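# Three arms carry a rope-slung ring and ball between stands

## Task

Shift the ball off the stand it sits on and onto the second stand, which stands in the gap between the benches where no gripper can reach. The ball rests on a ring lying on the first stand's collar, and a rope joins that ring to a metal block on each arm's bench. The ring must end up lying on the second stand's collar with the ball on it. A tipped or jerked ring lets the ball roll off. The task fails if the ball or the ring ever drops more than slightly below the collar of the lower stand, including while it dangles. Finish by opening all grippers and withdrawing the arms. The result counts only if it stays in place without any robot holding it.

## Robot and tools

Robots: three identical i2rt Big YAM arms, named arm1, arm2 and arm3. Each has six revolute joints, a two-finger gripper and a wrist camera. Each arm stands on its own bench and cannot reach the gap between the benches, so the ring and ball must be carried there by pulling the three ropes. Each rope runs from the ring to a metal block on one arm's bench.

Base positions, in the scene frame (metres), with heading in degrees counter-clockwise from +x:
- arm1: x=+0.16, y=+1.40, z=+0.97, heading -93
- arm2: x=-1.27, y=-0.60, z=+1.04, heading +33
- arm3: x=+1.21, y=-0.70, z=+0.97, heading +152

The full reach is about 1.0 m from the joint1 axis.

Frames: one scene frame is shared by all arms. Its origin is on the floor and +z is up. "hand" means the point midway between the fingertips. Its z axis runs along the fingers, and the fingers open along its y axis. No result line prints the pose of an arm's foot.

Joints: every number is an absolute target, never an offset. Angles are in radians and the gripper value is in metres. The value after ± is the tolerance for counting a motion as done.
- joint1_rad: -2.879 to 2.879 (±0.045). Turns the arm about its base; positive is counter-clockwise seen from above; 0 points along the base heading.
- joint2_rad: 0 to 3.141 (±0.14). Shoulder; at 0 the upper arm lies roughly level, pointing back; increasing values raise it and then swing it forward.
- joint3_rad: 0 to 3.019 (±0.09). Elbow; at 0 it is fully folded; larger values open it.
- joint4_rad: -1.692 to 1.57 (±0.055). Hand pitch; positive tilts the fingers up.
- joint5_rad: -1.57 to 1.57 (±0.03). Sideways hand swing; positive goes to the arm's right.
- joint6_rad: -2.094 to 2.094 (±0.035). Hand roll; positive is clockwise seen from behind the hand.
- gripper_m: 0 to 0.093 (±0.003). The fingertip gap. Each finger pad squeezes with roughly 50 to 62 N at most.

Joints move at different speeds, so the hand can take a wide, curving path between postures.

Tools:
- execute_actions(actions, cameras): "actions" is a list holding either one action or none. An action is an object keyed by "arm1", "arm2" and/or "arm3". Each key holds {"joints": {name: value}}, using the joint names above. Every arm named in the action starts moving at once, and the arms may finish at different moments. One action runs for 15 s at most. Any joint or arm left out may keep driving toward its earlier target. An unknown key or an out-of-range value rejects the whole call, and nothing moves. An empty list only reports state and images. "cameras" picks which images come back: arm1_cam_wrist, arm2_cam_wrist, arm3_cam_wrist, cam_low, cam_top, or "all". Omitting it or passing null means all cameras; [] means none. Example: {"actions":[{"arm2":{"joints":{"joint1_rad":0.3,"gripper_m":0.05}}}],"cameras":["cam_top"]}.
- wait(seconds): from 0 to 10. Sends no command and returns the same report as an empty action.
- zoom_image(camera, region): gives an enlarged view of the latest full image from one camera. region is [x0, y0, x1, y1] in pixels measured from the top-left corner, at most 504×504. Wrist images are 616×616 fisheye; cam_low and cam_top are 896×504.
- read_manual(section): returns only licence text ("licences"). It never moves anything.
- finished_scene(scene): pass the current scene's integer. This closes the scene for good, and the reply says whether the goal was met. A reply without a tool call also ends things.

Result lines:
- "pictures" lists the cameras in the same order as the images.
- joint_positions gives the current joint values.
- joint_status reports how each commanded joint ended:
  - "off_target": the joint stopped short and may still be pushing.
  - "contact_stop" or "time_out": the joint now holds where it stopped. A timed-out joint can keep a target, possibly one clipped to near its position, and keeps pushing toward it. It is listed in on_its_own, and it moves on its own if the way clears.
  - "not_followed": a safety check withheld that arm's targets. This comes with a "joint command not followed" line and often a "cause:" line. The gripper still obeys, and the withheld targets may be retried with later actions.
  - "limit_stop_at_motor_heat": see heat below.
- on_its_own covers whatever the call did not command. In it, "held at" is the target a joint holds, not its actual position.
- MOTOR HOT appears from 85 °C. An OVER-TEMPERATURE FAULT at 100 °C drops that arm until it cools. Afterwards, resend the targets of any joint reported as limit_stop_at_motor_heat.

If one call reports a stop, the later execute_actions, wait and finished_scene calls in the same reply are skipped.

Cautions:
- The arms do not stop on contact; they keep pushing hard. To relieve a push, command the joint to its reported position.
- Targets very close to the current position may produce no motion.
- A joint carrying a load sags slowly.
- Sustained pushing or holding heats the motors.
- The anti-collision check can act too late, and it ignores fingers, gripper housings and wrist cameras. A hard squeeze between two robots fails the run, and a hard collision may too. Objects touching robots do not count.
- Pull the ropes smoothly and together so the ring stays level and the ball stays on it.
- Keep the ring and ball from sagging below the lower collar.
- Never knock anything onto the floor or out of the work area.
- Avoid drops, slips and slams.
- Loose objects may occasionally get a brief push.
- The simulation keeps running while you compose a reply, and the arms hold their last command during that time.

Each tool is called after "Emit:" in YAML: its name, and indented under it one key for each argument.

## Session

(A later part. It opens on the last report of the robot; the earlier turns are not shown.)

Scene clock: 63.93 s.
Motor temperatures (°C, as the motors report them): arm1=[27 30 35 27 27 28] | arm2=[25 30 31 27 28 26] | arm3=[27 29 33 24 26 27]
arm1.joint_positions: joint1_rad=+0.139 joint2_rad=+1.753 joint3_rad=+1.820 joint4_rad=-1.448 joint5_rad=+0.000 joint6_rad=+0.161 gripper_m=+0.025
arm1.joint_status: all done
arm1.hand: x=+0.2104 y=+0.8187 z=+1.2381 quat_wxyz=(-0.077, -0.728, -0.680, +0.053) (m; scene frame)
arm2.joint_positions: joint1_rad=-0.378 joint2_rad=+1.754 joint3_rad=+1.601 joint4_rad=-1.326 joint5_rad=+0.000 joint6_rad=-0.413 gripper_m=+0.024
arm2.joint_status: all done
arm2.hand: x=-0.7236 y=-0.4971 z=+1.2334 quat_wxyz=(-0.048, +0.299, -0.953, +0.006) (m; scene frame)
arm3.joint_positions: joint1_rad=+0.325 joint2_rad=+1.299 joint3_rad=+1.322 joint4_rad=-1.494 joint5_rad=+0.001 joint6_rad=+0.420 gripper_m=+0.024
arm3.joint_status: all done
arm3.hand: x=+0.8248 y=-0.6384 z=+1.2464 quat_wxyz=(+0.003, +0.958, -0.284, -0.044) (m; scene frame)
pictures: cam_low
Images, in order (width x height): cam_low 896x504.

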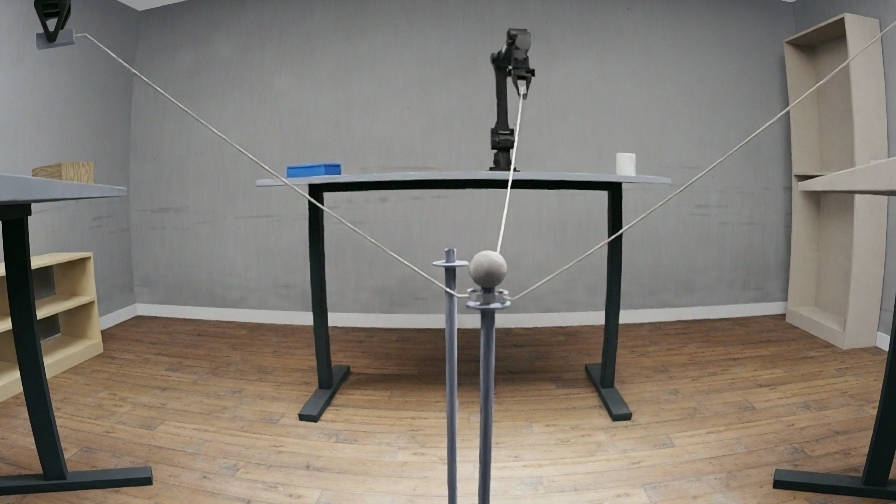

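Emit:
execute_actions:
  actions:
    - {"arm1":{"joints":{"joint2_rad":2.0,"joint3_rad":1.525,"joint4_rad":-1.05}},"arm2":{"joints":{"joint2_rad":2.11,"joint3_rad":1.475,"joint4_rad":-0.905}},"arm3":{"joints":{"joint2_rad":2.01,"joint3_rad":1.55,"joint4_rad":-1.065}}}
  cameras: ["cam_low","cam_top"]

Scene clock: 66.80 s.
Motor temperatures (°C, as the motors report them): arm1=[27 30 34 27 27 28] | arm2=[25 30 31 27 28 26] | arm3=[27 29 33 24 26 27]
arm1.joint_positions: joint1_rad=+0.140 joint2_rad=+1.996 joint3_rad=+1.526 joint4_rad=-1.057 joint5_rad=-0.001 joint6_rad=+0.164 gripper_m=+0.025
arm1.joint_status: all done
arm1.hand: x=+0.2140 y=+0.8133 z=+0.9924 quat_wxyz=(-0.019, -0.731, -0.682, +0.008) (m; scene frame)
arm2.joint_positions: joint1_rad=-0.377 joint2_rad=+2.113 joint3_rad=+1.467 joint4_rad=-0.919 joint5_rad=+0.001 joint6_rad=-0.414 gripper_m=+0.024
arm2.joint_status: all done
arm2.hand: x=-0.6984 y=-0.4925 z=+0.9906 quat_wxyz=(-0.006, +0.300, -0.954, +0.002) (m; scene frame)
arm3.joint_positions: joint1_rad=+0.325 joint2_rad=+2.017 joint3_rad=+1.531 joint4_rad=-1.075 joint5_rad=+0.001 joint6_rad=+0.420 gripper_m=+0.024
arm3.joint_status: all done
arm3.hand: x=+0.6355 y=-0.6070 z=+0.9853 quat_wxyz=(-0.003, +0.959, -0.285, +0.000) (m; scene frame)
pictures: cam_low, cam_top
Images, in order (width x height): cam_low 896x504, cam_top 896x504.

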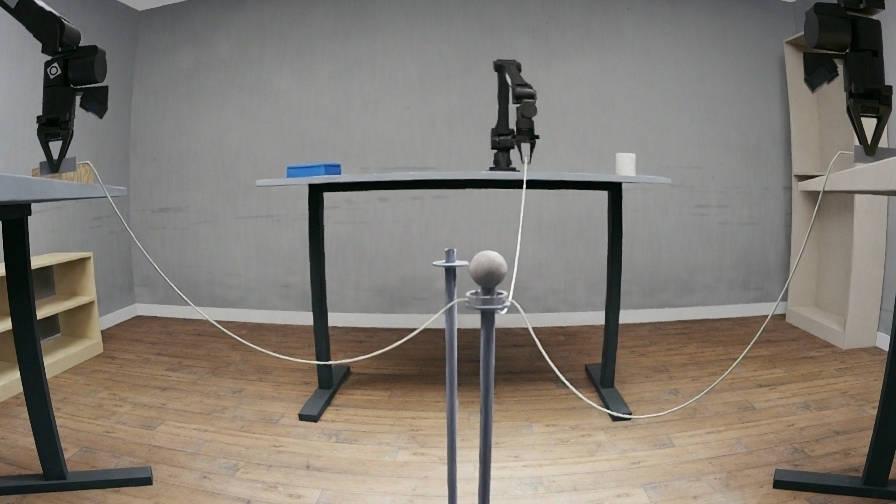

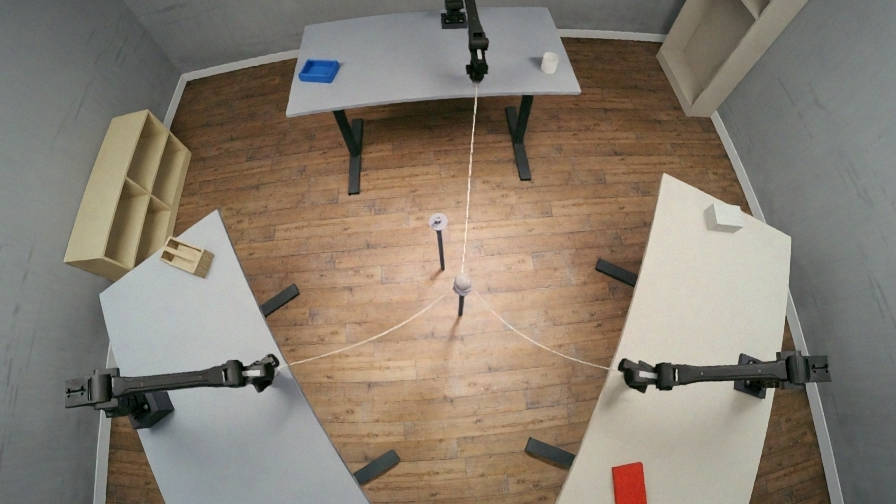

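Emit:
execute_actions:
  actions:
    - {"arm1":{"joints":{"joint2_rad":2.065}},"arm2":{"joints":{"joint2_rad":2.16}},"arm3":{"joints":{"joint2_rad":2.07}}}
  cameras: []

Emit:
execute_actions:
  actions:
    - {"arm1":{"joints":{"gripper_m":0.07}},"arm2":{"joints":{"gripper_m":0.07}},"arm3":{"joints":{"gripper_m":0.07}}}
  cameras: []

Emit:
execute_actions:
  actions:
    - {"arm1":{"joints":{"joint2_rad":1.7}},"arm2":{"joints":{"joint2_rad":1.8}},"arm3":{"joints":{"joint2_rad":1.7}}}
  cameras: ["cam_low","cam_top"]

Scene clock: 69.10 s.
Motor temperatures (°C, as the motors report them): arm1=[27 30 34 27 27 28] | arm2=[25 30 31 27 28 26] | arm3=[27 29 33 24 26 27]
arm1.joint_positions: joint1_rad=+0.140 joint2_rad=+2.053 joint3_rad=+1.526 joint4_rad=-1.054 joint5_rad=-0.001 joint6_rad=+0.164 gripper_m=+0.025
arm1.joint_status: all done
arm1.hand: x=+0.2137 y=+0.8193 z=+0.9602 quat_wxyz=(+0.002, -0.731, -0.682, -0.008) (m; scene frame)
arm2.joint_positions: joint1_rad=-0.377 joint2_rad=+2.153 joint3_rad=+1.467 joint4_rad=-0.917 joint5_rad=+0.001 joint6_rad=-0.414 gripper_m=+0.024
arm2.joint_status: all done
arm2.hand: x=-0.7056 y=-0.4940 z=+0.9682 quat_wxyz=(+0.013, +0.300, -0.954, +0.000) (m; scene frame)
arm3.joint_positions: joint1_rad=+0.325 joint2_rad=+2.051 joint3_rad=+1.531 joint4_rad=-1.074 joint5_rad=+0.001 joint6_rad=+0.420 gripper_m=+0.024
arm3.joint_status: all done
arm3.hand: x=+0.6395 y=-0.6076 z=+0.9663 quat_wxyz=(-0.005, +0.958, -0.285, +0.016) (m; scene frame)
pictures: none
No camera images: the call's "cameras" was empty. Leave "cameras" out to get every camera's image.

Scene clock: 69.77 s.
Motor temperatures (°C, as the motors report them): arm1=[27 30 34 27 27 28] | arm2=[25 30 31 27 28 26] | arm3=[27 29 33 24 26 27]
arm1.joint_positions: joint1_rad=+0.140 joint2_rad=+2.053 joint3_rad=+1.526 joint4_rad=-1.054 joint5_rad=-0.001 joint6_rad=+0.164 gripper_m=+0.070
arm1.joint_status: all done
arm1.hand: x=+0.2137 y=+0.8193 z=+0.9602 quat_wxyz=(+0.002, -0.731, -0.682, -0.008) (m; scene frame)
arm2.joint_positions: joint1_rad=-0.377 joint2_rad=+2.153 joint3_rad=+1.467 joint4_rad=-0.917 joint5_rad=+0.001 joint6_rad=-0.414 gripper_m=+0.070
arm2.joint_status: all done
arm2.hand: x=-0.7056 y=-0.4940 z=+0.9682 quat_wxyz=(+0.013, +0.300, -0.954, +0.000) (m; scene frame)
arm3.joint_positions: joint1_rad=+0.325 joint2_rad=+2.051 joint3_rad=+1.531 joint4_rad=-1.074 joint5_rad=+0.001 joint6_rad=+0.420 gripper_m=+0.070
arm3.joint_status: all done
arm3.hand: x=+0.6395 y=-0.6076 z=+0.9663 quat_wxyz=(-0.005, +0.958, -0.285, +0.016) (m; scene frame)
pictures: none
No camera images: the call's "cameras" was empty. Leave "cameras" out to get every camera's image.

Scene clock: 71.27 s.
Motor temperatures (°C, as the motors report them): arm1=[27 30 33 27 27 28] | arm2=[25 30 31 27 28 26] | arm3=[27 29 33 24 26 27]
arm1.joint_positions: joint1_rad=+0.140 joint2_rad=+1.699 joint3_rad=+1.515 joint4_rad=-1.054 joint5_rad=-0.001 joint6_rad=+0.164 gripper_m=+0.070
arm1.joint_status: all done
arm1.hand: x=+0.2128 y=+0.8104 z=+1.1587 quat_wxyz=(-0.133, -0.721, -0.673, +0.096) (m; scene frame)
arm2.joint_positions: joint1_rad=-0.377 joint2_rad=+1.795 joint3_rad=+1.467 joint4_rad=-0.917 joint5_rad=+0.001 joint6_rad=-0.414 gripper_m=+0.070
arm2.joint_status: all done
arm2.hand: x=-0.6695 y=-0.4864 z=+1.1750 quat_wxyz=(-0.163, +0.296, -0.941, +0.020) (m; scene frame)
arm3.joint_positions: joint1_rad=+0.325 joint2_rad=+1.690 joint3_rad=+1.541 joint4_rad=-1.074 joint5_rad=+0.001 joint6_rad=+0.420 gripper_m=+0.070
arm3.joint_status: all done
arm3.hand: x=+0.6240 y=-0.6061 z=+1.1775 quat_wxyz=(+0.019, +0.945, -0.281, -0.167) (m; scene frame)
pictures: cam_low, cam_top
Images, in order (width x height): cam_low 896x504, cam_top 896x504.

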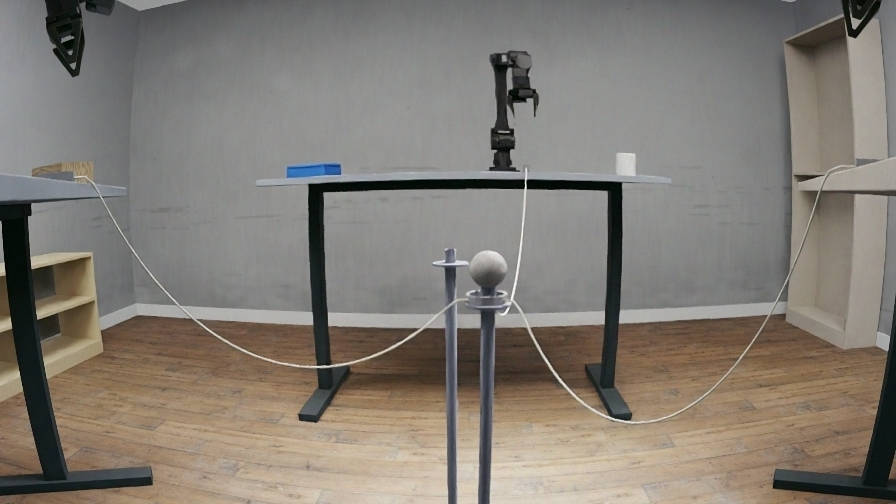

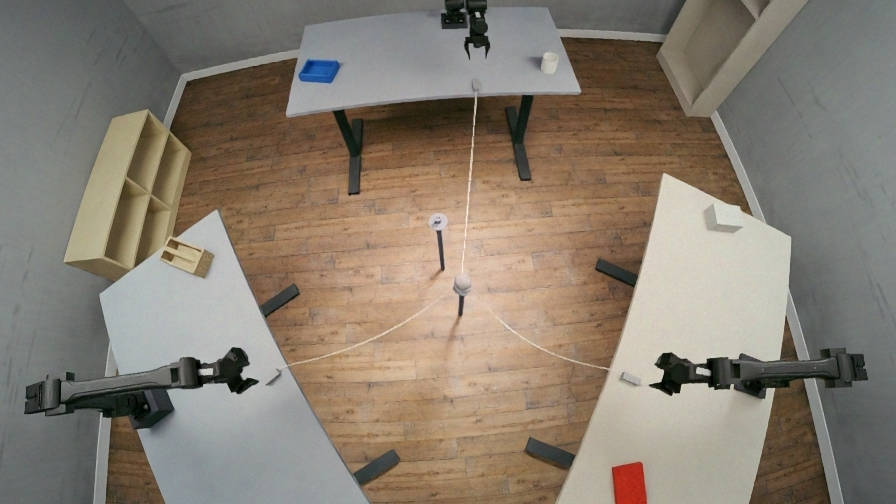

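Emit:
finished_scene:
  scene: 1

The scene is finished: the task was done.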